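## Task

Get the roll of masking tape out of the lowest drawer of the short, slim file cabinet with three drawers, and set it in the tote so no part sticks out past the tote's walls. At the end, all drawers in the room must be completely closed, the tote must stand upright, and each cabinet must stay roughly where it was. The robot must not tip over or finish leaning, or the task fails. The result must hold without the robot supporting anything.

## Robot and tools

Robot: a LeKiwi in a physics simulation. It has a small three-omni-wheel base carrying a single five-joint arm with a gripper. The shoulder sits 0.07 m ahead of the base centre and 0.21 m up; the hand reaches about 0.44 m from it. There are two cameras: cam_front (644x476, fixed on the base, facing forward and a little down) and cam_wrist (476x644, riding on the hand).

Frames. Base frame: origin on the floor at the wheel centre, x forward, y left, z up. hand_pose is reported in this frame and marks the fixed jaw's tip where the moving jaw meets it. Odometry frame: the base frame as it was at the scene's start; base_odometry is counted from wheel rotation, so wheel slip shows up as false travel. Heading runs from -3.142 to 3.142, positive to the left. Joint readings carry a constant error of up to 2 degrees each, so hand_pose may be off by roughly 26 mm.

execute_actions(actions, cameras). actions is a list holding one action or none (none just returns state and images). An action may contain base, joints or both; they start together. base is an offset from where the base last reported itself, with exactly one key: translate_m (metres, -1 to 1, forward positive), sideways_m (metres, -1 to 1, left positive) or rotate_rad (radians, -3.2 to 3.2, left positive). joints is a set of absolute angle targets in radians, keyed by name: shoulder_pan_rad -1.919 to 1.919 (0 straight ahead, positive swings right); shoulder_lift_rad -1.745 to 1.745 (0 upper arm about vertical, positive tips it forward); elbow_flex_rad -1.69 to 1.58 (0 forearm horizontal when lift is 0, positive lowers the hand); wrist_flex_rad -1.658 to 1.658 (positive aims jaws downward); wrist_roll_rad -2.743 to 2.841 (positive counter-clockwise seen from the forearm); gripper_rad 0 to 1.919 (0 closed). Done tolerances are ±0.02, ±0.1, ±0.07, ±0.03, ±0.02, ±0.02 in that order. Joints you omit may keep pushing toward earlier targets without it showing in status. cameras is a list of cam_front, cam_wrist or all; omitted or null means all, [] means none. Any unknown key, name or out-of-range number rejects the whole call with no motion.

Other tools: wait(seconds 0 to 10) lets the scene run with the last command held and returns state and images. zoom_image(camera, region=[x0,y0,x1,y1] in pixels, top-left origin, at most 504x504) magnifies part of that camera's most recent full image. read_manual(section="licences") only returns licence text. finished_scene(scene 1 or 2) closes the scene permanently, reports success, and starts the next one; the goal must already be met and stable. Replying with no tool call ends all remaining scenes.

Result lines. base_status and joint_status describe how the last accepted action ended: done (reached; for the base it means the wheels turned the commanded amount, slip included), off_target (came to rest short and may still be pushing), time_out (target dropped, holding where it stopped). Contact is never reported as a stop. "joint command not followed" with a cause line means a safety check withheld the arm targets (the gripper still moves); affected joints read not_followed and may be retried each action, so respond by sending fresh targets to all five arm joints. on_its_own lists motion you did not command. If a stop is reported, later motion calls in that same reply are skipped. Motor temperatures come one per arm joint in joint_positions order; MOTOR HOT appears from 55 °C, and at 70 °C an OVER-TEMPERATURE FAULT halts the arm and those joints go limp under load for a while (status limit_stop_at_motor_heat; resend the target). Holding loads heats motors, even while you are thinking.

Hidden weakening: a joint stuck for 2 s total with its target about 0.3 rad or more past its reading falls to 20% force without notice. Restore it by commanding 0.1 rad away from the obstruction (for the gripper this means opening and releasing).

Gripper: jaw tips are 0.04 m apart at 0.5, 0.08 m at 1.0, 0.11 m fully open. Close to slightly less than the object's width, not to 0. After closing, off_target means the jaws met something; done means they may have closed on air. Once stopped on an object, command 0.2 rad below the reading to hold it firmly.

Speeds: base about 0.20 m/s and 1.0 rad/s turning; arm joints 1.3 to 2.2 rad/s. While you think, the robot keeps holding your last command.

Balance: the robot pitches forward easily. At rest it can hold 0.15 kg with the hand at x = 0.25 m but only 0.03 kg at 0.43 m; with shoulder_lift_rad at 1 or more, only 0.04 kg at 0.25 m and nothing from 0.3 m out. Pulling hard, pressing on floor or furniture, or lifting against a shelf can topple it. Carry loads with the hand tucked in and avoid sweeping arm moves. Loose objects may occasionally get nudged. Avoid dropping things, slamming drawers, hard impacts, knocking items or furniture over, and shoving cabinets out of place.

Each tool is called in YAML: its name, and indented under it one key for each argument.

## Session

execute_actions:
  actions: []

Scene clock: 0.00 s.
Motor temperatures (°C, as the motors report them): [24 24 24 24 25]
base_odometry: x=+0.000 y=+0.000 heading=+0.000 (m, m, rad; odometry frame)
base_status: not commanded
joint_positions: shoulder_pan_rad=-0.191 shoulder_lift_rad=-1.530 elbow_flex_rad=-0.254 wrist_flex_rad=+1.387 wrist_roll_rad=-1.529 gripper_rad=+1.920
joint_status: not commanded
hand_pose: x=+0.0985 y=+0.0140 z=+0.4340 quat_wxyz=(+0.828, -0.051, +0.552, +0.082) (m; base frame)
pictures: cam_front, cam_wrist
camera_calibration (this result's frames):
cam_wrist: T_world_to_cam=[[0.21512, -0.975546, -0.0450926, 0.00987053], [-0.142166, 0.0143992, -0.989738, 0.461031], [0.966184, 0.219323, -0.135592, 0.0293976], [0, 0, 0, 1]] pos_world=[0.0350161, -0.00345688, 0.460731]
Images, in order (width x height): cam_front 644x476, cam_wrist 476x644.

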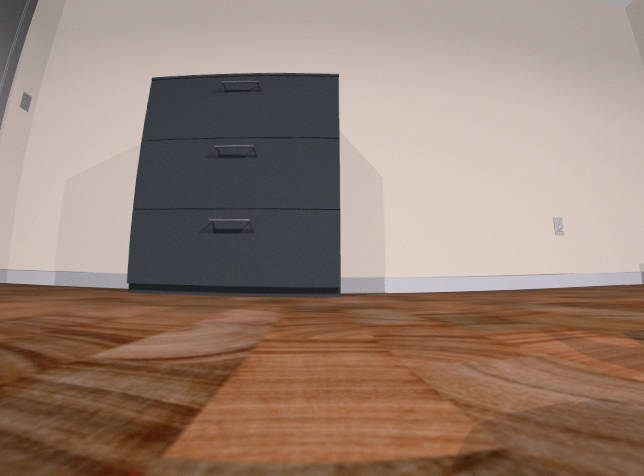

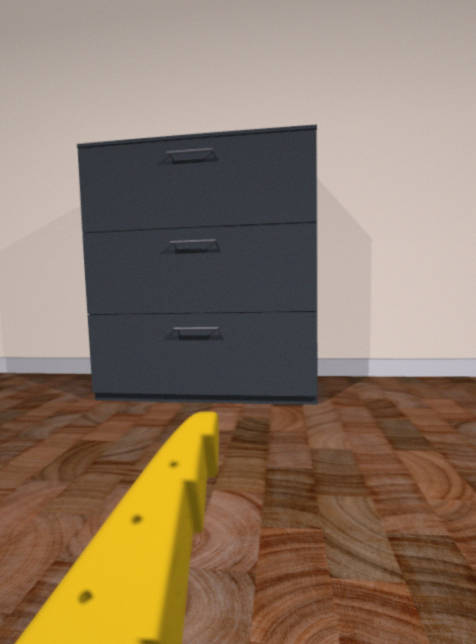

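Similar layout; target likely behind.

execute_actions:
  actions:
    - {"base":{"rotate_rad":-3.14},"joints":{"shoulder_pan_rad":0}}

Scene clock: 13.67 s.
Motor temperatures (°C, as the motors report them): [24 24 24 24 25]
base_odometry: x=+0.000 y=+0.000 heading=-3.136 (m, m, rad; odometry frame)
base_status: done
joint_positions: shoulder_pan_rad=-0.010 shoulder_lift_rad=-1.530 elbow_flex_rad=-0.254 wrist_flex_rad=+1.387 wrist_roll_rad=-1.529 gripper_rad=+1.920
joint_status: all done
hand_pose: x=+0.1005 y=+0.0081 z=+0.4340 quat_wxyz=(+0.833, -0.001, +0.554, +0.007) (m; base frame)
pictures: cam_front, cam_wrist
camera_calibration (this result's frames):
cam_wrist: T_world_to_cam=[[0.0359851, -0.998334, -0.0450926, 0.0218726], [-0.137251, 0.0397571, -0.989738, 0.460702], [0.989882, 0.0418049, -0.135592, 0.0278098], [0, 0, 0, 1]] pos_world=[0.0349164, 0.00235742, 0.460731]
Images, in order (width x height): cam_front 644x476, cam_wrist 476x644.

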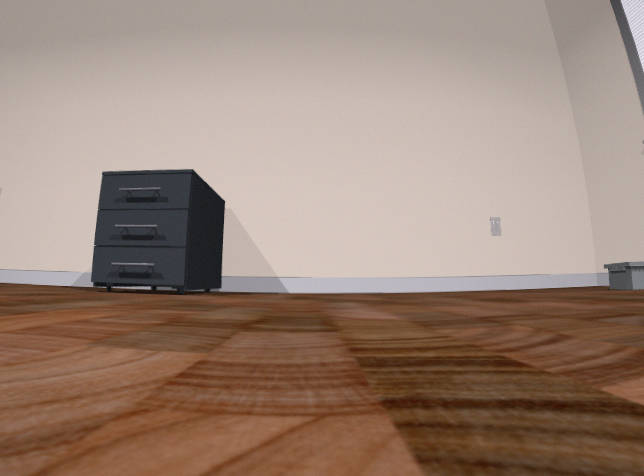

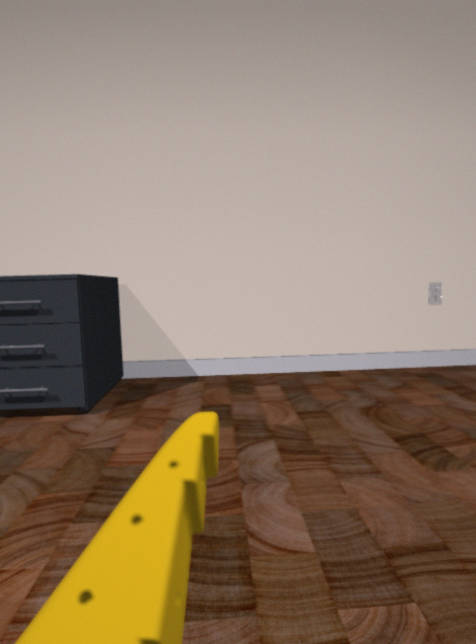

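execute_actions:
  actions:
    - {"base":{"sideways_m":0.73}}
  cameras: ["cam_front"]

execute_actions:
  actions:
    - {"base":{"translate_m":0.7},"joints":{"shoulder_lift_rad":0.25,"elbow_flex_rad":1.02,"wrist_flex_rad":-0.77,"wrist_roll_rad":0,"gripper_rad":0.6}}
  cameras: ["cam_front"]

Scene clock: 28.47 s.
Motor temperatures (°C, as the motors report them): [24 24 24 24 25]
base_odometry: x=+0.003 y=-0.729 heading=-3.138 (m, m, rad; odometry frame)
base_status: done
joint_positions: shoulder_pan_rad=-0.010 shoulder_lift_rad=-1.530 elbow_flex_rad=-0.254 wrist_flex_rad=+1.387 wrist_roll_rad=-1.529 gripper_rad=+1.920
joint_status: not commanded
hand_pose: x=+0.1005 y=+0.0081 z=+0.4340 quat_wxyz=(+0.833, -0.001, +0.554, +0.007) (m; base frame)
pictures: cam_front
Images, in order (width x height): cam_front 644x476.

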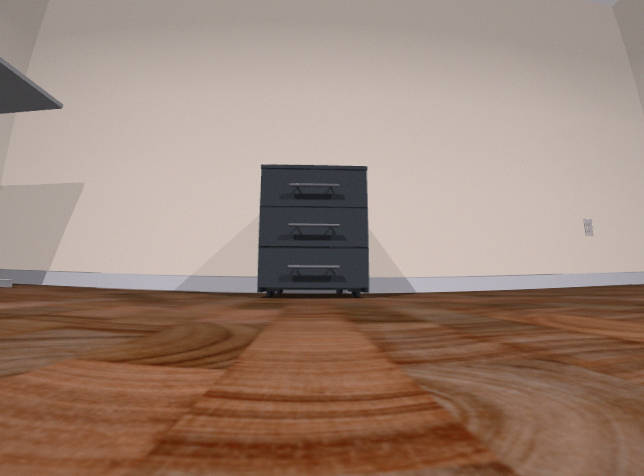

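Scene clock: 32.93 s.
Motor temperatures (°C, as the motors report them): [24 24 24 24 25]
base_odometry: x=-0.697 y=-0.732 heading=-3.138 (m, m, rad; odometry frame)
base_status: done
joint_positions: shoulder_pan_rad=-0.010 shoulder_lift_rad=+0.255 elbow_flex_rad=+1.023 wrist_flex_rad=-0.754 wrist_roll_rad=-0.006 gripper_rad=+0.611
joint_status: all done
hand_pose: x=+0.3319 y=+0.0027 z=+0.0960 quat_wxyz=(+0.365, -0.599, +0.626, -0.342) (m; base frame)
pictures: cam_front
Images, in order (width x height): cam_front 644x476.

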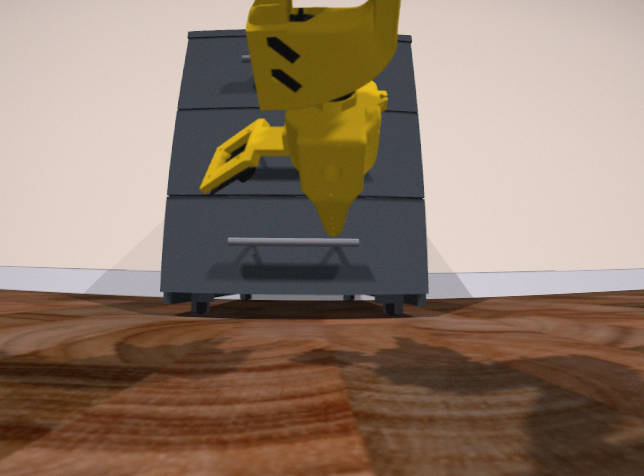

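execute_actions:
  actions:
    - {"base":{"rotate_rad":0.08}}
  cameras: []

execute_actions:
  actions:
    - {"base":{"translate_m":0.215}}

Scene clock: 56.43 s.
Motor temperatures (°C, as the motors report them): [24 24 24 24 25]
base_odometry: x=-0.697 y=-0.732 heading=-3.062 (m, m, rad; odometry frame)
base_status: done
joint_positions: shoulder_pan_rad=-0.010 shoulder_lift_rad=+0.255 elbow_flex_rad=+1.023 wrist_flex_rad=-0.754 wrist_roll_rad=-0.006 gripper_rad=+0.611
joint_status: not commanded
hand_pose: x=+0.3319 y=+0.0027 z=+0.0960 quat_wxyz=(+0.365, -0.599, +0.626, -0.342) (m; base frame)
pictures: none
No camera images: the call's "cameras" was empty. Leave "cameras" out to get every camera's image.

Scene clock: 58.47 s.
Motor temperatures (°C, as the motors report them): [24 24 24 24 25]
base_odometry: x=-0.911 y=-0.749 heading=-3.062 (m, m, rad; odometry frame)
base_status: done
joint_positions: shoulder_pan_rad=-0.010 shoulder_lift_rad=+0.255 elbow_flex_rad=+1.023 wrist_flex_rad=-0.754 wrist_roll_rad=-0.006 gripper_rad=+0.611
joint_status: not commanded
hand_pose: x=+0.3319 y=+0.0027 z=+0.0960 quat_wxyz=(+0.365, -0.599, +0.626, -0.342) (m; base frame)
pictures: cam_front, cam_wrist
camera_calibration (this result's frames):
cam_wrist: T_world_to_cam=[[0.50423, -0.0938753, 0.858452, -0.251618], [-0.472646, -0.861966, 0.18336, 0.159263], [0.722743, -0.498199, -0.478999, -0.123794], [0, 0, 0, 1]] pos_world=[0.29162, 0.0519848, 0.127502]
Images, in order (width x height): cam_front 644x476, cam_wrist 476x644.

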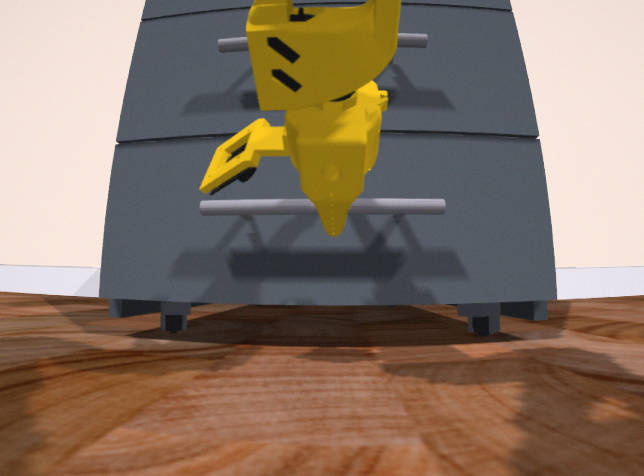

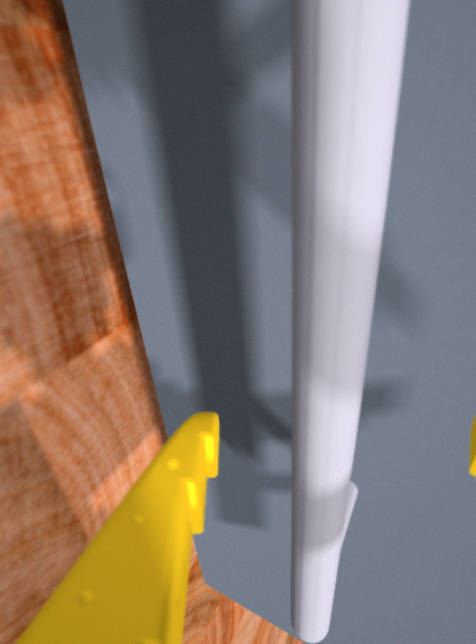

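execute_actions:
  actions:
    - {"base":{"rotate_rad":-0.045},"joints":{"gripper_rad":0.45}}
  cameras: []

execute_actions:
  actions:
    - {"base":{"translate_m":0.017}}
  cameras: []

execute_actions:
  actions:
    - {"joints":{"gripper_rad":0.0}}
  cameras: ["cam_wrist"]

execute_actions:
  actions:
    - {"base":{"translate_m":-0.25}}
  cameras: ["cam_front"]

Scene clock: 70.63 s.
Motor temperatures (°C, as the motors report them): [24 24 24 24 25]
base_odometry: x=-0.911 y=-0.749 heading=-3.104 (m, m, rad; odometry frame)
base_status: done
joint_positions: shoulder_pan_rad=-0.010 shoulder_lift_rad=+0.255 elbow_flex_rad=+1.023 wrist_flex_rad=-0.754 wrist_roll_rad=-0.006 gripper_rad=+0.462
joint_status: all done
hand_pose: x=+0.3319 y=+0.0027 z=+0.0960 quat_wxyz=(+0.365, -0.599, +0.626, -0.342) (m; base frame)
pictures: none
No camera images: the call's "cameras" was empty. Leave "cameras" out to get every camera's image.

Scene clock: 71.40 s.
Motor temperatures (°C, as the motors report them): [24 24 24 24 25]
base_odometry: x=-0.927 y=-0.750 heading=-3.104 (m, m, rad; odometry frame)
base_status: done
joint_positions: shoulder_pan_rad=-0.009 shoulder_lift_rad=+0.255 elbow_flex_rad=+1.035 wrist_flex_rad=-0.757 wrist_roll_rad=-0.006 gripper_rad=+0.461
joint_status: not commanded
hand_pose: x=+0.3295 y=+0.0023 z=+0.0942 quat_wxyz=(+0.362, -0.600, +0.628, -0.339) (m; base frame)
pictures: none
No camera images: the call's "cameras" was empty. Leave "cameras" out to get every camera's image.

Scene clock: 72.27 s.
Motor temperatures (°C, as the motors report them): [24 24 24 24 25]
base_odometry: x=-0.927 y=-0.750 heading=-3.104 (m, m, rad; odometry frame)
base_status: not commanded
joint_positions: shoulder_pan_rad=-0.009 shoulder_lift_rad=+0.249 elbow_flex_rad=+1.009 wrist_flex_rad=-0.769 wrist_roll_rad=-0.003 gripper_rad=+0.057
joint_status: gripper_rad off_target (ended at +0.057, target +0.000)
hand_pose: x=+0.3368 y=+0.0023 z=+0.1020 quat_wxyz=(+0.375, -0.593, +0.619, -0.353) (m; base frame)
pictures: cam_wrist
camera_calibration (this result's frames):
cam_wrist: T_world_to_cam=[[0.473606, -0.0918579, 0.875933, -0.250802], [-0.4789, -0.86153, 0.168588, 0.163748], [0.739156, -0.499328, -0.452017, -0.132908], [0, 0, 0, 1]] pos_world=[0.29544, 0.0516706, 0.132003]
Images, in order (width x height): cam_wrist 476x644.

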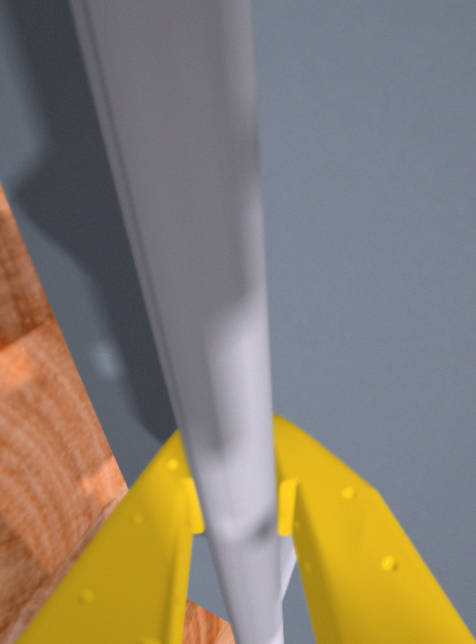

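Scene clock: 74.50 s.
Motor temperatures (°C, as the motors report them): [24 24 24 24 25]
base_odometry: x=-0.678 y=-0.740 heading=-3.102 (m, m, rad; odometry frame)
base_status: done
joint_positions: shoulder_pan_rad=-0.012 shoulder_lift_rad=+0.249 elbow_flex_rad=+1.016 wrist_flex_rad=-0.777 wrist_roll_rad=-0.001 gripper_rad=+0.050
joint_status: not commanded
hand_pose: x=+0.3358 y=+0.0031 z=+0.1017 quat_wxyz=(+0.375, -0.594, +0.617, -0.353) (m; base frame)
pictures: cam_front
Images, in order (width x height): cam_front 644x476.

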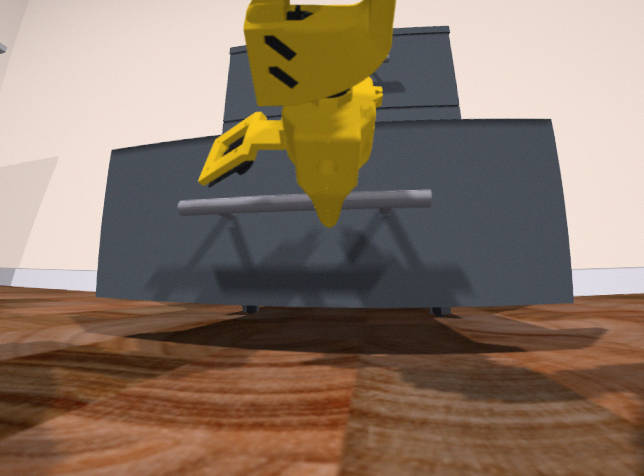

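execute_actions:
  actions:
    - {"joints":{"gripper_rad":0.6}}
  cameras: []

execute_actions:
  actions:
    - {"base":{"translate_m":-0.06}}
  cameras: []

execute_actions:
  actions:
    - {"base":{"rotate_rad":-0.13},"joints":{"shoulder_lift_rad":-0.4,"elbow_flex_rad":-0.7,"wrist_flex_rad":1.6,"wrist_roll_rad":-1.53}}
  cameras: []

execute_actions:
  actions:
    - {"base":{"translate_m":0.2}}

Scene clock: 86.50 s.
Motor temperatures (°C, as the motors report them): [24 24 24 24 25]
base_odometry: x=-0.678 y=-0.740 heading=-3.103 (m, m, rad; odometry frame)
base_status: not commanded
joint_positions: shoulder_pan_rad=-0.010 shoulder_lift_rad=+0.274 elbow_flex_rad=+1.047 wrist_flex_rad=-0.768 wrist_roll_rad=-0.001 gripper_rad=+0.581
joint_status: all done
hand_pose: x=+0.3256 y=+0.0026 z=+0.0893 quat_wxyz=(+0.355, -0.605, +0.630, -0.334) (m; base frame)
pictures: none
No camera images: the call's "cameras" was empty. Leave "cameras" out to get every camera's image.

Scene clock: 87.70 s.
Motor temperatures (°C, as the motors report them): [24 24 24 24 25]
base_odometry: x=-0.618 y=-0.738 heading=-3.103 (m, m, rad; odometry frame)
base_status: done
joint_positions: shoulder_pan_rad=-0.010 shoulder_lift_rad=+0.274 elbow_flex_rad=+1.041 wrist_flex_rad=-0.768 wrist_roll_rad=-0.001 gripper_rad=+0.588
joint_status: not commanded
hand_pose: x=+0.3270 y=+0.0026 z=+0.0903 quat_wxyz=(+0.357, -0.604, +0.628, -0.336) (m; base frame)
pictures: none
No camera images: the call's "cameras" was empty. Leave "cameras" out to get every camera's image.

Scene clock: 89.90 s.
Motor temperatures (°C, as the motors report them): [24 24 24 24 25]
base_odometry: x=-0.618 y=-0.738 heading=+3.054 (m, m, rad; odometry frame)
base_status: done
joint_positions: shoulder_pan_rad=-0.010 shoulder_lift_rad=-0.383 elbow_flex_rad=-0.674 wrist_flex_rad=+1.596 wrist_roll_rad=-1.524 gripper_rad=+0.588
joint_status: all done
hand_pose: x=+0.2807 y=+0.0099 z=+0.3612 quat_wxyz=(+0.493, -0.004, +0.870, +0.003) (m; base frame)
pictures: none
No camera images: the call's "cameras" was empty. Leave "cameras" out to get every camera's image.

Scene clock: 91.87 s.
Motor temperatures (°C, as the motors report them): [24 24 24 24 25]
base_odometry: x=-0.817 y=-0.721 heading=+3.054 (m, m, rad; odometry frame)
base_status: done
joint_positions: shoulder_pan_rad=-0.010 shoulder_lift_rad=-0.383 elbow_flex_rad=-0.676 wrist_flex_rad=+1.596 wrist_roll_rad=-1.524 gripper_rad=+0.588
joint_status: not commanded
hand_pose: x=+0.2806 y=+0.0099 z=+0.3615 quat_wxyz=(+0.494, -0.004, +0.869, +0.003) (m; base frame)
pictures: cam_front, cam_wrist
camera_calibration (this result's frames):
cam_wrist: T_world_to_cam=[[-0.00839849, -0.999012, -0.0436424, 0.025883], [-0.87764, 0.028281, -0.478485, 0.436629], [0.479246, 0.0342838, -0.877011, 0.251004], [0, 0, 0, 1]] pos_world=[0.263128, 0.00490372, 0.430183]
Images, in order (width x height): cam_front 644x476, cam_wrist 476x644.

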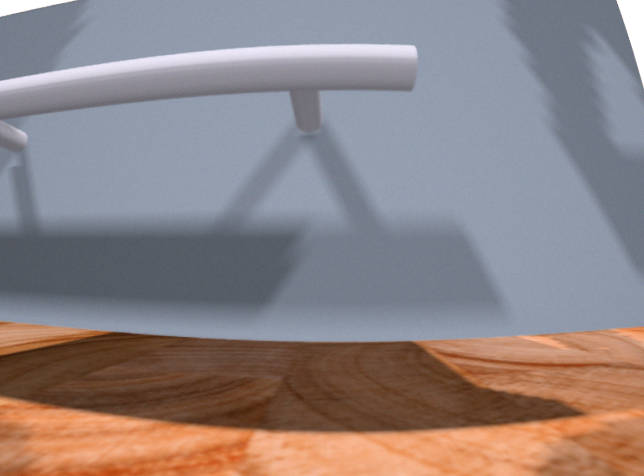

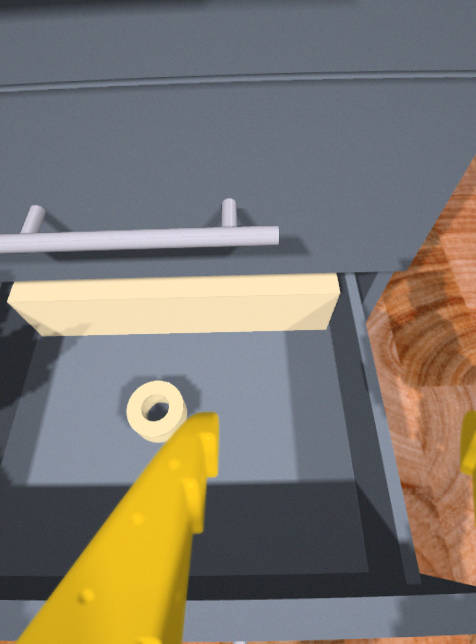

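execute_actions:
  actions:
    - {"base":{"sideways_m":0.09},"joints":{"wrist_roll_rad":0,"gripper_rad":0.35}}
  cameras: []

execute_actions:
  actions:
    - {"base":{"translate_m":0.05},"joints":{"shoulder_lift_rad":0.35,"elbow_flex_rad":-0.21,"wrist_flex_rad":1.41}}

Scene clock: 124.67 s.
Motor temperatures (°C, as the motors report them): [24 24 24 24 25]
base_odometry: x=-0.825 y=-0.810 heading=+3.053 (m, m, rad; odometry frame)
base_status: done
joint_positions: shoulder_pan_rad=-0.010 shoulder_lift_rad=-0.383 elbow_flex_rad=-0.676 wrist_flex_rad=+1.596 wrist_roll_rad=-0.006 gripper_rad=+0.362
joint_status: all done
hand_pose: x=+0.2768 y=+0.0022 z=+0.3549 quat_wxyz=(+0.360, -0.601, +0.628, -0.338) (m; base frame)
pictures: none
No camera images: the call's "cameras" was empty. Leave "cameras" out to get every camera's image.

Scene clock: 125.80 s.
Motor temperatures (°C, as the motors report them): [24 24 24 24 25]
base_odometry: x=-0.874 y=-0.805 heading=+3.052 (m, m, rad; odometry frame)
base_status: done
joint_positions: shoulder_pan_rad=-0.010 shoulder_lift_rad=+0.364 elbow_flex_rad=-0.203 wrist_flex_rad=+1.420 wrist_roll_rad=-0.006 gripper_rad=+0.362
joint_status: all done
hand_pose: x=+0.2881 y=+0.0023 z=+0.1272 quat_wxyz=(-0.004, -0.691, +0.723, +0.003) (m; base frame)
pictures: cam_front, cam_wrist
camera_calibration (this result's frames):
cam_wrist: T_world_to_cam=[[0.995909, -0.088883, -0.0162692, -0.286832], [-0.0682418, -0.857859, 0.509333, -0.0255095], [-0.0592278, -0.506139, -0.860416, 0.196394], [0, 0, 0, 1]] pos_world=[0.29555, 0.0520247, 0.177307]
Images, in order (width x height): cam_front 644x476, cam_wrist 476x644.

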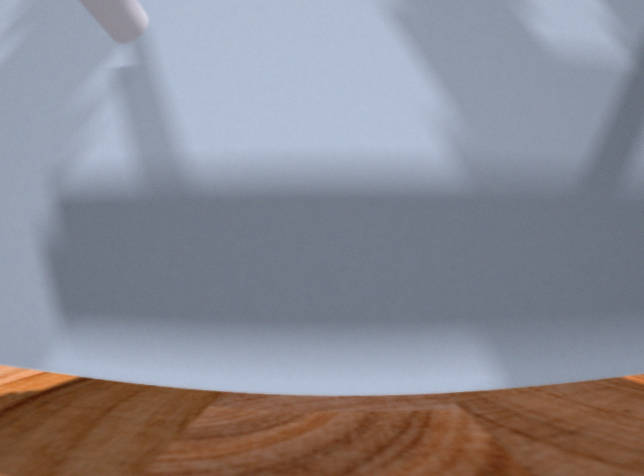

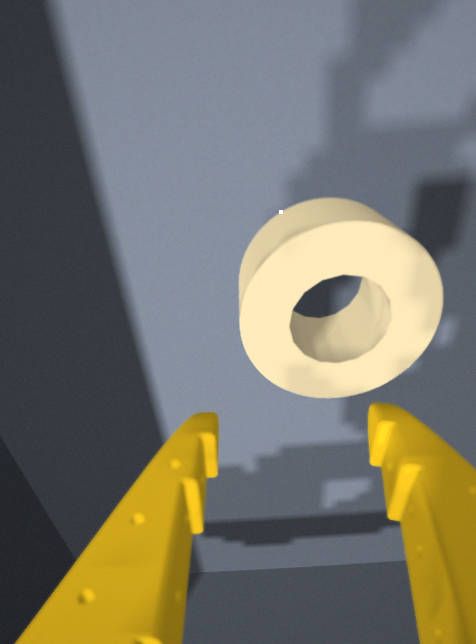

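execute_actions:
  actions:
    - {"joints":{"shoulder_lift_rad":0.47,"elbow_flex_rad":-0.005,"wrist_flex_rad":1.08,"gripper_rad":0.32}}
  cameras: ["cam_wrist"]

Scene clock: 136.77 s.
Motor temperatures (°C, as the motors report them): [24 24 24 24 25]
base_odometry: x=-0.874 y=-0.805 heading=+3.052 (m, m, rad; odometry frame)
base_status: not commanded
joint_positions: shoulder_pan_rad=-0.007 shoulder_lift_rad=+0.487 elbow_flex_rad=+0.001 wrist_flex_rad=+1.090 wrist_roll_rad=-0.006 gripper_rad=+0.329
joint_status: all done
hand_pose: x=+0.2874 y=+0.0016 z=+0.0762 quat_wxyz=(-0.002, -0.690, +0.724, +0.002) (m; base frame)
pictures: cam_wrist
camera_calibration (this result's frames):
cam_wrist: T_world_to_cam=[[0.995677, -0.0919377, -0.0132167, -0.287156], [-0.0724356, -0.857657, 0.509095, 0.0010465], [-0.0581404, -0.505936, -0.860609, 0.151837], [0, 0, 0, 1]] pos_world=[0.294818, 0.0513169, 0.126344]
Images, in order (width x height): cam_wrist 476x644.

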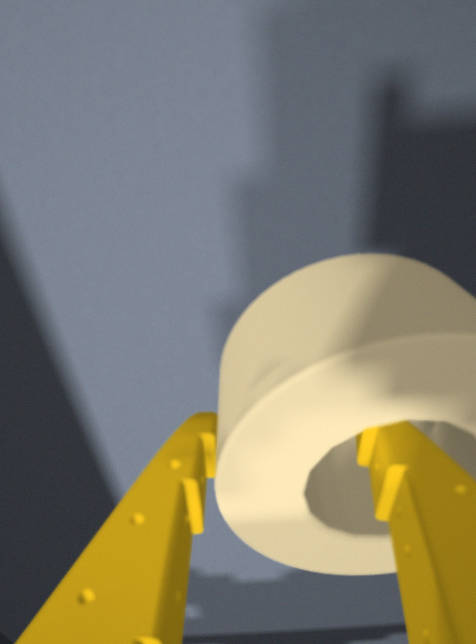

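execute_actions:
  actions:
    - {"joints":{"shoulder_lift_rad":0.495,"wrist_flex_rad":1.05,"gripper_rad":0.0}}
  cameras: ["cam_wrist"]

execute_actions:
  actions:
    - {"joints":{"shoulder_lift_rad":0.2,"elbow_flex_rad":-0.3,"wrist_flex_rad":1.64}}
  cameras: ["cam_wrist"]

Scene clock: 152.47 s.
Motor temperatures (°C, as the motors report them): [24 24 24 24 25]
base_odometry: x=-0.874 y=-0.805 heading=+3.052 (m, m, rad; odometry frame)
base_status: not commanded
joint_positions: shoulder_pan_rad=-0.007 shoulder_lift_rad=+0.510 elbow_flex_rad=+0.001 wrist_flex_rad=+1.059 wrist_roll_rad=-0.006 gripper_rad=+0.136
joint_status: gripper_rad off_target (ended at +0.136, target +0.000); the others done
hand_pose: x=+0.2892 y=+0.0016 z=+0.0715 quat_wxyz=(+0.000, -0.690, +0.724, +0.000) (m; base frame)
pictures: cam_wrist
camera_calibration (this result's frames):
cam_wrist: T_world_to_cam=[[0.995749, -0.0919372, -0.00558481, -0.289592], [-0.0763379, -0.857685, 0.508477, 0.00472961], [-0.051538, -0.50589, -0.861057, 0.146069], [0, 0, 0, 1]] pos_world=[0.29625, 0.0513271, 0.121752]
Images, in order (width x height): cam_wrist 476x644.

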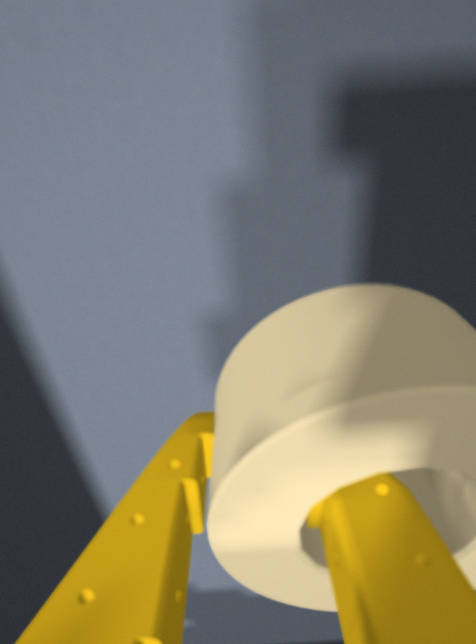

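Scene clock: 153.57 s.
Motor temperatures (°C, as the motors report them): [24 24 24 24 25]
base_odometry: x=-0.874 y=-0.805 heading=+3.052 (m, m, rad; odometry frame)
base_status: not commanded
joint_positions: shoulder_pan_rad=-0.007 shoulder_lift_rad=+0.249 elbow_flex_rad=-0.266 wrist_flex_rad=+1.631 wrist_roll_rad=-0.006 gripper_rad=+0.136
joint_status: all done
hand_pose: x=+0.2722 y=+0.0015 z=+0.1585 quat_wxyz=(-0.016, -0.690, +0.723, +0.015) (m; base frame)
pictures: cam_wrist
camera_calibration (this result's frames):
cam_wrist: T_world_to_cam=[[0.994516, -0.0919459, -0.0498309, -0.264789], [-0.0536445, -0.857524, 0.511639, -0.0475928], [-0.0897744, -0.506161, -0.857754, 0.229928], [0, 0, 0, 1]] pos_world=[0.281426, 0.051222, 0.208377]
Images, in order (width x height): cam_wrist 476x644.

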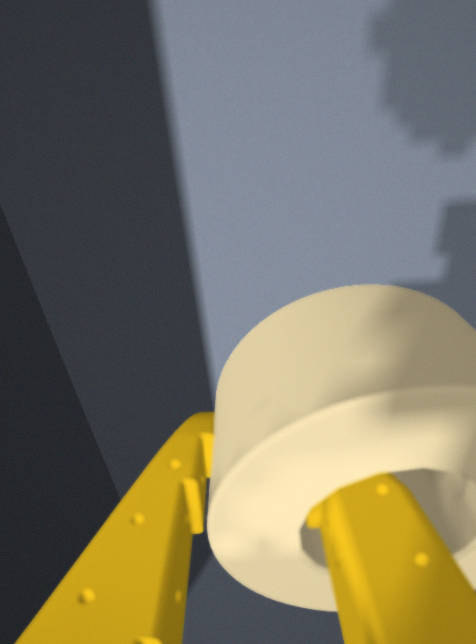

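execute_actions:
  actions:
    - {"base":{"sideways_m":-0.02},"joints":{"shoulder_lift_rad":-1.2}}
  cameras: []

execute_actions:
  actions:
    - {"base":{"translate_m":0.26},"joints":{"shoulder_lift_rad":-1.5,"elbow_flex_rad":-0.3,"wrist_flex_rad":1.0,"wrist_roll_rad":-1.53}}

Scene clock: 167.23 s.
Motor temperatures (°C, as the motors report them): [24 24 24 24 25]
base_odometry: x=-0.872 y=-0.786 heading=+3.054 (m, m, rad; odometry frame)
base_status: done
joint_positions: shoulder_pan_rad=-0.007 shoulder_lift_rad=-1.200 elbow_flex_rad=-0.284 wrist_flex_rad=+1.637 wrist_roll_rad=-0.006 gripper_rad=+0.136
joint_status: all done
hand_pose: x=+0.1665 y=+0.0007 z=+0.3784 quat_wxyz=(+0.474, -0.524, +0.549, -0.446) (m; base frame)
pictures: none
No camera images: the call's "cameras" was empty. Leave "cameras" out to get every camera's image.

Scene clock: 169.50 s.
Motor temperatures (°C, as the motors report them): [24 24 24 24 25]
base_odometry: x=-1.131 y=-0.763 heading=+3.054 (m, m, rad; odometry frame)
base_status: done
joint_positions: shoulder_pan_rad=-0.007 shoulder_lift_rad=-1.507 elbow_flex_rad=-0.295 wrist_flex_rad=+1.016 wrist_roll_rad=-1.526 gripper_rad=+0.136
joint_status: all done
hand_pose: x=+0.0643 y=+0.0077 z=+0.4876 quat_wxyz=(+0.924, -0.001, +0.382, +0.005) (m; base frame)
pictures: cam_front, cam_wrist
camera_calibration (this result's frames):
cam_wrist: T_world_to_cam=[[0.0459455, -0.998501, -0.0297301, 0.0170995], [0.249172, 0.0402762, -0.967621, 0.473092], [0.967369, 0.0370499, 0.250649, -0.115939], [0, 0, 0, 1]] pos_world=[-0.00651151, 0.00231504, 0.487342]
Images, in order (width x height): cam_front 644x476, cam_wrist 476x644.

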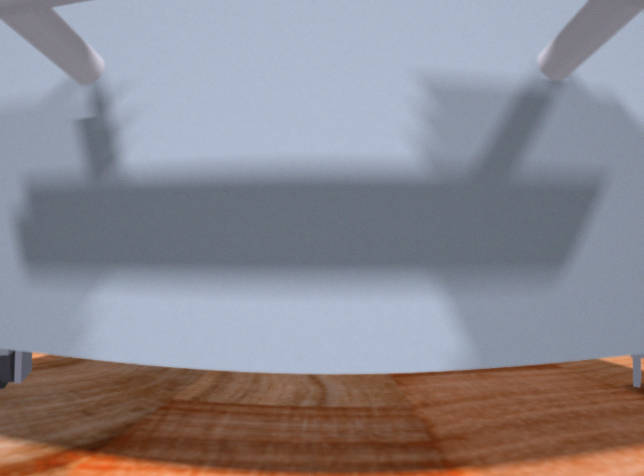

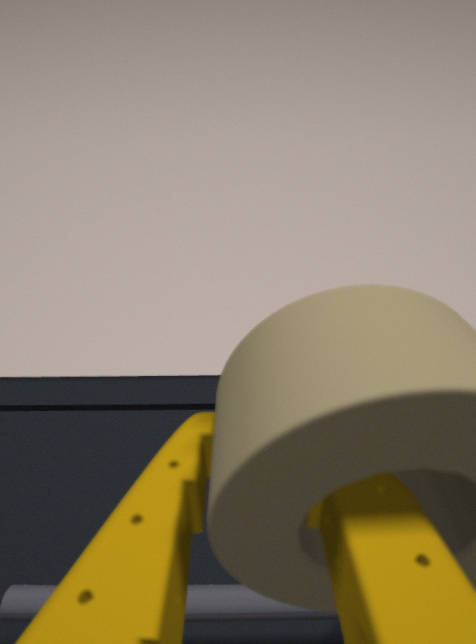

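The drawer rolled on by itself (self-closing); checking.

execute_actions:
  actions:
    - {"base":{"translate_m":-0.15},"joints":{"wrist_flex_rad":1.5}}
  cameras: ["cam_front"]

Scene clock: 177.97 s.
Motor temperatures (°C, as the motors report them): [24 24 24 24 25]
base_odometry: x=-0.982 y=-0.776 heading=+3.054 (m, m, rad; odometry frame)
base_status: done
joint_positions: shoulder_pan_rad=-0.007 shoulder_lift_rad=-1.507 elbow_flex_rad=-0.295 wrist_flex_rad=+1.498 wrist_roll_rad=-1.526 gripper_rad=+0.136
joint_status: all done
hand_pose: x=+0.1040 y=+0.0080 z=+0.4220 quat_wxyz=(+0.806, -0.001, +0.592, +0.004) (m; base frame)
pictures: cam_front
Images, in order (width x height): cam_front 644x476.

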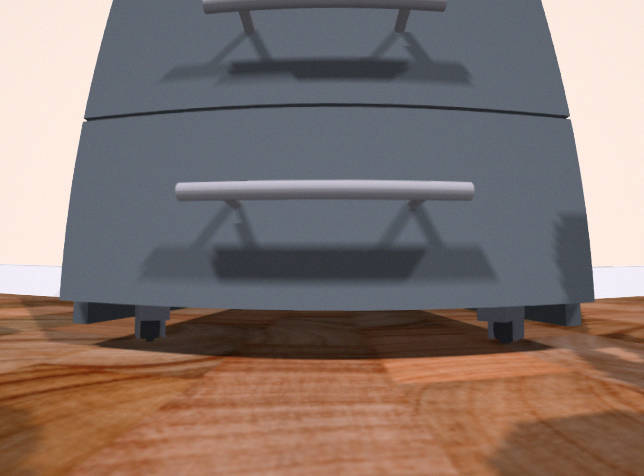

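execute_actions:
  actions:
    - {"base":{"rotate_rad":-1.42}}
  cameras: []

execute_actions:
  actions:
    - {"base":{"translate_m":1.0}}
  cameras: ["cam_front"]

Scene clock: 191.67 s.
Motor temperatures (°C, as the motors report them): [24 24 24 24 25]
base_odometry: x=-0.982 y=-0.776 heading=+1.638 (m, m, rad; odometry frame)
base_status: done
joint_positions: shoulder_pan_rad=-0.007 shoulder_lift_rad=-1.509 elbow_flex_rad=-0.295 wrist_flex_rad=+1.498 wrist_roll_rad=-1.526 gripper_rad=+0.136
joint_status: not commanded
hand_pose: x=+0.1036 y=+0.0080 z=+0.4221 quat_wxyz=(+0.807, -0.001, +0.591, +0.004) (m; base frame)
pictures: none
No camera images: the call's "cameras" was empty. Leave "cameras" out to get every camera's image.

Scene clock: 197.63 s.
Motor temperatures (°C, as the motors report them): [24 24 24 24 25]
base_odometry: x=-1.049 y=+0.221 heading=+1.638 (m, m, rad; odometry frame)
base_status: done
joint_positions: shoulder_pan_rad=-0.007 shoulder_lift_rad=-1.509 elbow_flex_rad=-0.295 wrist_flex_rad=+1.498 wrist_roll_rad=-1.526 gripper_rad=+0.136
joint_status: not commanded
hand_pose: x=+0.1036 y=+0.0080 z=+0.4221 quat_wxyz=(+0.807, -0.001, +0.591, +0.004) (m; base frame)
pictures: cam_front
Images, in order (width x height): cam_front 644x476.

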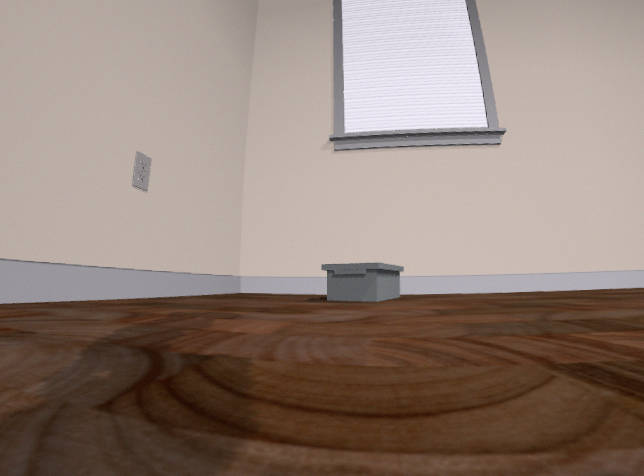

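execute_actions:
  actions:
    - {"base":{"rotate_rad":-0.1}}
  cameras: []

execute_actions:
  actions:
    - {"base":{"translate_m":0.88},"joints":{"shoulder_lift_rad":0.1,"elbow_flex_rad":-0.45,"wrist_flex_rad":1.6}}

Scene clock: 212.20 s.
Motor temperatures (°C, as the motors report them): [24 24 24 24 25]
base_odometry: x=-1.049 y=+0.221 heading=+1.542 (m, m, rad; odometry frame)
base_status: done
joint_positions: shoulder_pan_rad=-0.007 shoulder_lift_rad=-1.509 elbow_flex_rad=-0.295 wrist_flex_rad=+1.498 wrist_roll_rad=-1.526 gripper_rad=+0.136
joint_status: not commanded
hand_pose: x=+0.1036 y=+0.0080 z=+0.4221 quat_wxyz=(+0.807, -0.001, +0.591, +0.004) (m; base frame)
pictures: none
No camera images: the call's "cameras" was empty. Leave "cameras" out to get every camera's image.

Scene clock: 217.57 s.
Motor temperatures (°C, as the motors report them): [24 24 24 24 25]
base_odometry: x=-1.024 y=+1.100 heading=+1.542 (m, m, rad; odometry frame)
base_status: done
joint_positions: shoulder_pan_rad=-0.007 shoulder_lift_rad=+0.116 elbow_flex_rad=-0.438 wrist_flex_rad=+1.599 wrist_roll_rad=-1.526 gripper_rad=+0.136
joint_status: all done
hand_pose: x=+0.3108 y=+0.0095 z=+0.2114 quat_wxyz=(+0.146, -0.002, +0.989, +0.001) (m; base frame)
pictures: cam_front, cam_wrist
camera_calibration (this result's frames):
cam_wrist: T_world_to_cam=[[-0.037496, -0.999093, -0.0201971, 0.0232305], [-0.970842, 0.031632, 0.237626, 0.268816], [-0.236772, 0.0285182, -0.971147, 0.347392], [0, 0, 0, 1]] pos_world=[0.344101, 0.00479923, 0.27396]
Images, in order (width x height): cam_front 644x476, cam_wrist 476x644.

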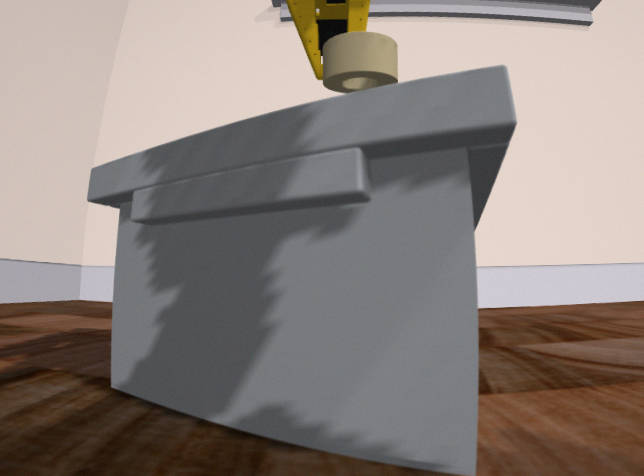

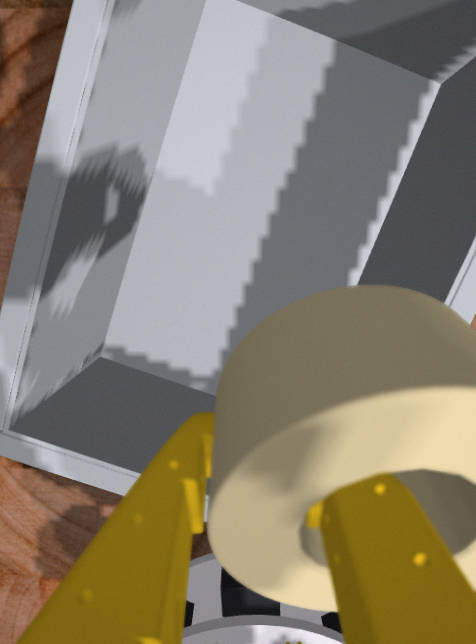

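execute_actions:
  actions:
    - {"base":{"translate_m":0.05},"joints":{"shoulder_lift_rad":0.15,"elbow_flex_rad":0.0,"wrist_flex_rad":1.35}}
  cameras: []

execute_actions:
  actions:
    - {"joints":{"shoulder_lift_rad":0.62,"elbow_flex_rad":0.3,"wrist_flex_rad":0.62}}
  cameras: ["cam_wrist"]

execute_actions:
  actions:
    - {"joints":{"gripper_rad":0.3}}
  cameras: []

execute_actions:
  actions:
    - {"joints":{"shoulder_lift_rad":0.4,"elbow_flex_rad":0.22,"wrist_flex_rad":0.9}}
  cameras: ["cam_wrist"]

Scene clock: 232.27 s.
Motor temperatures (°C, as the motors report them): [24 24 24 24 25]
base_odometry: x=-1.023 y=+1.150 heading=+1.542 (m, m, rad; odometry frame)
base_status: done
joint_positions: shoulder_pan_rad=-0.007 shoulder_lift_rad=+0.166 elbow_flex_rad=+0.007 wrist_flex_rad=+1.358 wrist_roll_rad=-1.526 gripper_rad=+0.136
joint_status: all done
hand_pose: x=+0.2835 y=+0.0093 z=+0.1367 quat_wxyz=(+0.020, -0.002, +1.000, +0.000) (m; base frame)
pictures: none
No camera images: the call's "cameras" was empty. Leave "cameras" out to get every camera's image.

Scene clock: 233.43 s.
Motor temperatures (°C, as the motors report them): [24 24 24 24 25]
base_odometry: x=-1.023 y=+1.150 heading=+1.542 (m, m, rad; odometry frame)
base_status: not commanded
joint_positions: shoulder_pan_rad=-0.007 shoulder_lift_rad=+0.634 elbow_flex_rad=+0.303 wrist_flex_rad=+0.630 wrist_roll_rad=-1.526 gripper_rad=+0.136
joint_status: all done
hand_pose: x=+0.2711 y=+0.0092 z=+0.0168 quat_wxyz=(+0.002, -0.002, +1.000, +0.000) (m; base frame)
pictures: cam_wrist
camera_calibration (this result's frames):
cam_wrist: T_world_to_cam=[[-0.0414096, -0.99912, -0.00661156, 0.0183636], [-0.862406, 0.0324003, 0.50518, 0.242633], [-0.504521, 0.0266211, -0.862989, 0.219796], [0, 0, 0, 1]] pos_world=[0.3209, 0.00463485, 0.0672292]
Images, in order (width x height): cam_wrist 476x644.

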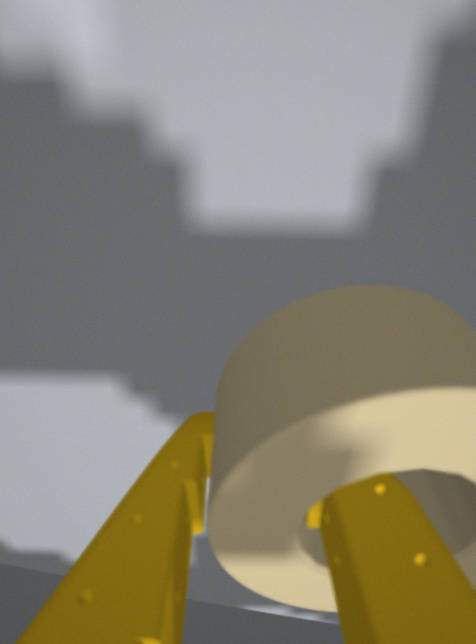

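Scene clock: 234.10 s.
Motor temperatures (°C, as the motors report them): [24 24 24 24 25]
base_odometry: x=-1.023 y=+1.150 heading=+1.542 (m, m, rad; odometry frame)
base_status: not commanded
joint_positions: shoulder_pan_rad=-0.007 shoulder_lift_rad=+0.634 elbow_flex_rad=+0.303 wrist_flex_rad=+0.630 wrist_roll_rad=-1.526 gripper_rad=+0.287
joint_status: all done
hand_pose: x=+0.2711 y=+0.0092 z=+0.0168 quat_wxyz=(+0.002, -0.002, +1.000, +0.000) (m; base frame)
pictures: none
No camera images: the call's "cameras" was empty. Leave "cameras" out to get every camera's image.

Scene clock: 235.00 s.
Motor temperatures (°C, as the motors report them): [24 24 24 24 25]
base_odometry: x=-1.023 y=+1.150 heading=+1.542 (m, m, rad; odometry frame)
base_status: not commanded
joint_positions: shoulder_pan_rad=-0.007 shoulder_lift_rad=+0.446 elbow_flex_rad=+0.245 wrist_flex_rad=+0.892 wrist_roll_rad=-1.526 gripper_rad=+0.288
joint_status: all done
hand_pose: x=+0.2764 y=+0.0092 z=+0.0560 quat_wxyz=(-0.006, -0.002, +1.000, +0.000) (m; base frame)
pictures: cam_wrist
camera_calibration (this result's frames):
cam_wrist: T_world_to_cam=[[-0.0415053, -0.999121, -0.00586702, 0.0188661], [-0.854555, 0.0324559, 0.518345, 0.224525], [-0.517699, 0.0265278, -0.855151, 0.259512], [0, 0, 0, 1]] pos_world=[0.327001, 0.00467807, 0.105651]
Images, in order (width x height): cam_wrist 476x644.

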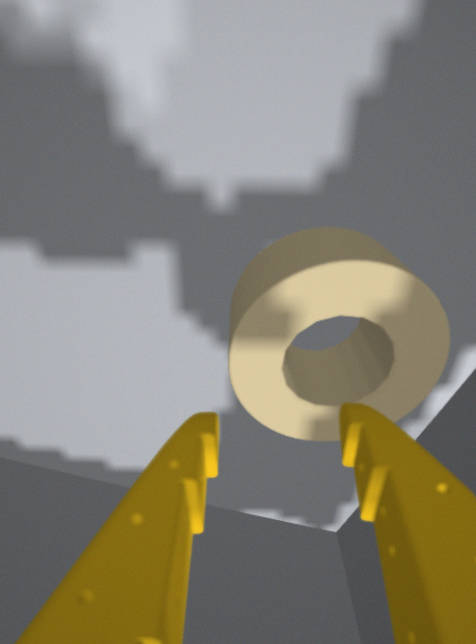

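execute_actions:
  actions:
    - {"joints":{"shoulder_lift_rad":-0.3,"elbow_flex_rad":0.0,"wrist_flex_rad":1.45}}
  cameras: []

execute_actions:
  actions:
    - {"base":{"translate_m":-0.08},"joints":{"shoulder_lift_rad":-1.2}}
  cameras: []

execute_actions:
  actions:
    - {"base":{"rotate_rad":-2.6}}
  cameras: ["cam_front"]

Scene clock: 258.37 s.
Motor temperatures (°C, as the motors report them): [24 24 24 24 25]
base_odometry: x=-1.023 y=+1.150 heading=+1.542 (m, m, rad; odometry frame)
base_status: not commanded
joint_positions: shoulder_pan_rad=-0.007 shoulder_lift_rad=-0.266 elbow_flex_rad=+0.030 wrist_flex_rad=+1.444 wrist_roll_rad=-1.526 gripper_rad=+0.288
joint_status: all done
hand_pose: x=+0.2815 y=+0.0092 z=+0.2113 quat_wxyz=(+0.180, -0.002, +0.984, +0.001) (m; base frame)
pictures: none
No camera images: the call's "cameras" was empty. Leave "cameras" out to get every camera's image.

Scene clock: 259.70 s.
Motor temperatures (°C, as the motors report them): [24 24 24 24 25]
base_odometry: x=-1.025 y=+1.070 heading=+1.542 (m, m, rad; odometry frame)
base_status: done
joint_positions: shoulder_pan_rad=-0.007 shoulder_lift_rad=-1.197 elbow_flex_rad=+0.019 wrist_flex_rad=+1.447 wrist_roll_rad=-1.526 gripper_rad=+0.288
joint_status: all done
hand_pose: x=+0.2043 y=+0.0087 z=+0.3598 quat_wxyz=(+0.606, -0.001, +0.796, +0.003) (m; base frame)
pictures: none
No camera images: the call's "cameras" was empty. Leave "cameras" out to get every camera's image.

Scene clock: 263.27 s.
Motor temperatures (°C, as the motors report them): [24 24 24 24 25]
base_odometry: x=-1.025 y=+1.070 heading=-1.054 (m, m, rad; odometry frame)
base_status: done
joint_positions: shoulder_pan_rad=-0.007 shoulder_lift_rad=-1.199 elbow_flex_rad=+0.019 wrist_flex_rad=+1.447 wrist_roll_rad=-1.526 gripper_rad=+0.288
joint_status: not commanded
hand_pose: x=+0.2040 y=+0.0087 z=+0.3599 quat_wxyz=(+0.606, -0.001, +0.795, +0.003) (m; base frame)
pictures: cam_front
Images, in order (width x height): cam_front 644x476.

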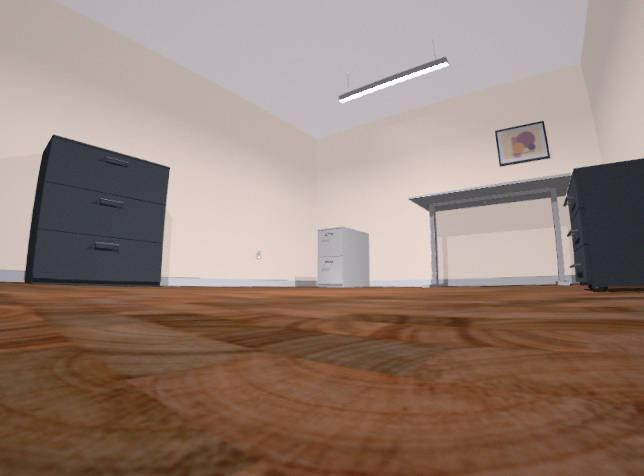

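finished_scene:
  scene: 2

The scene is finished: the task was done.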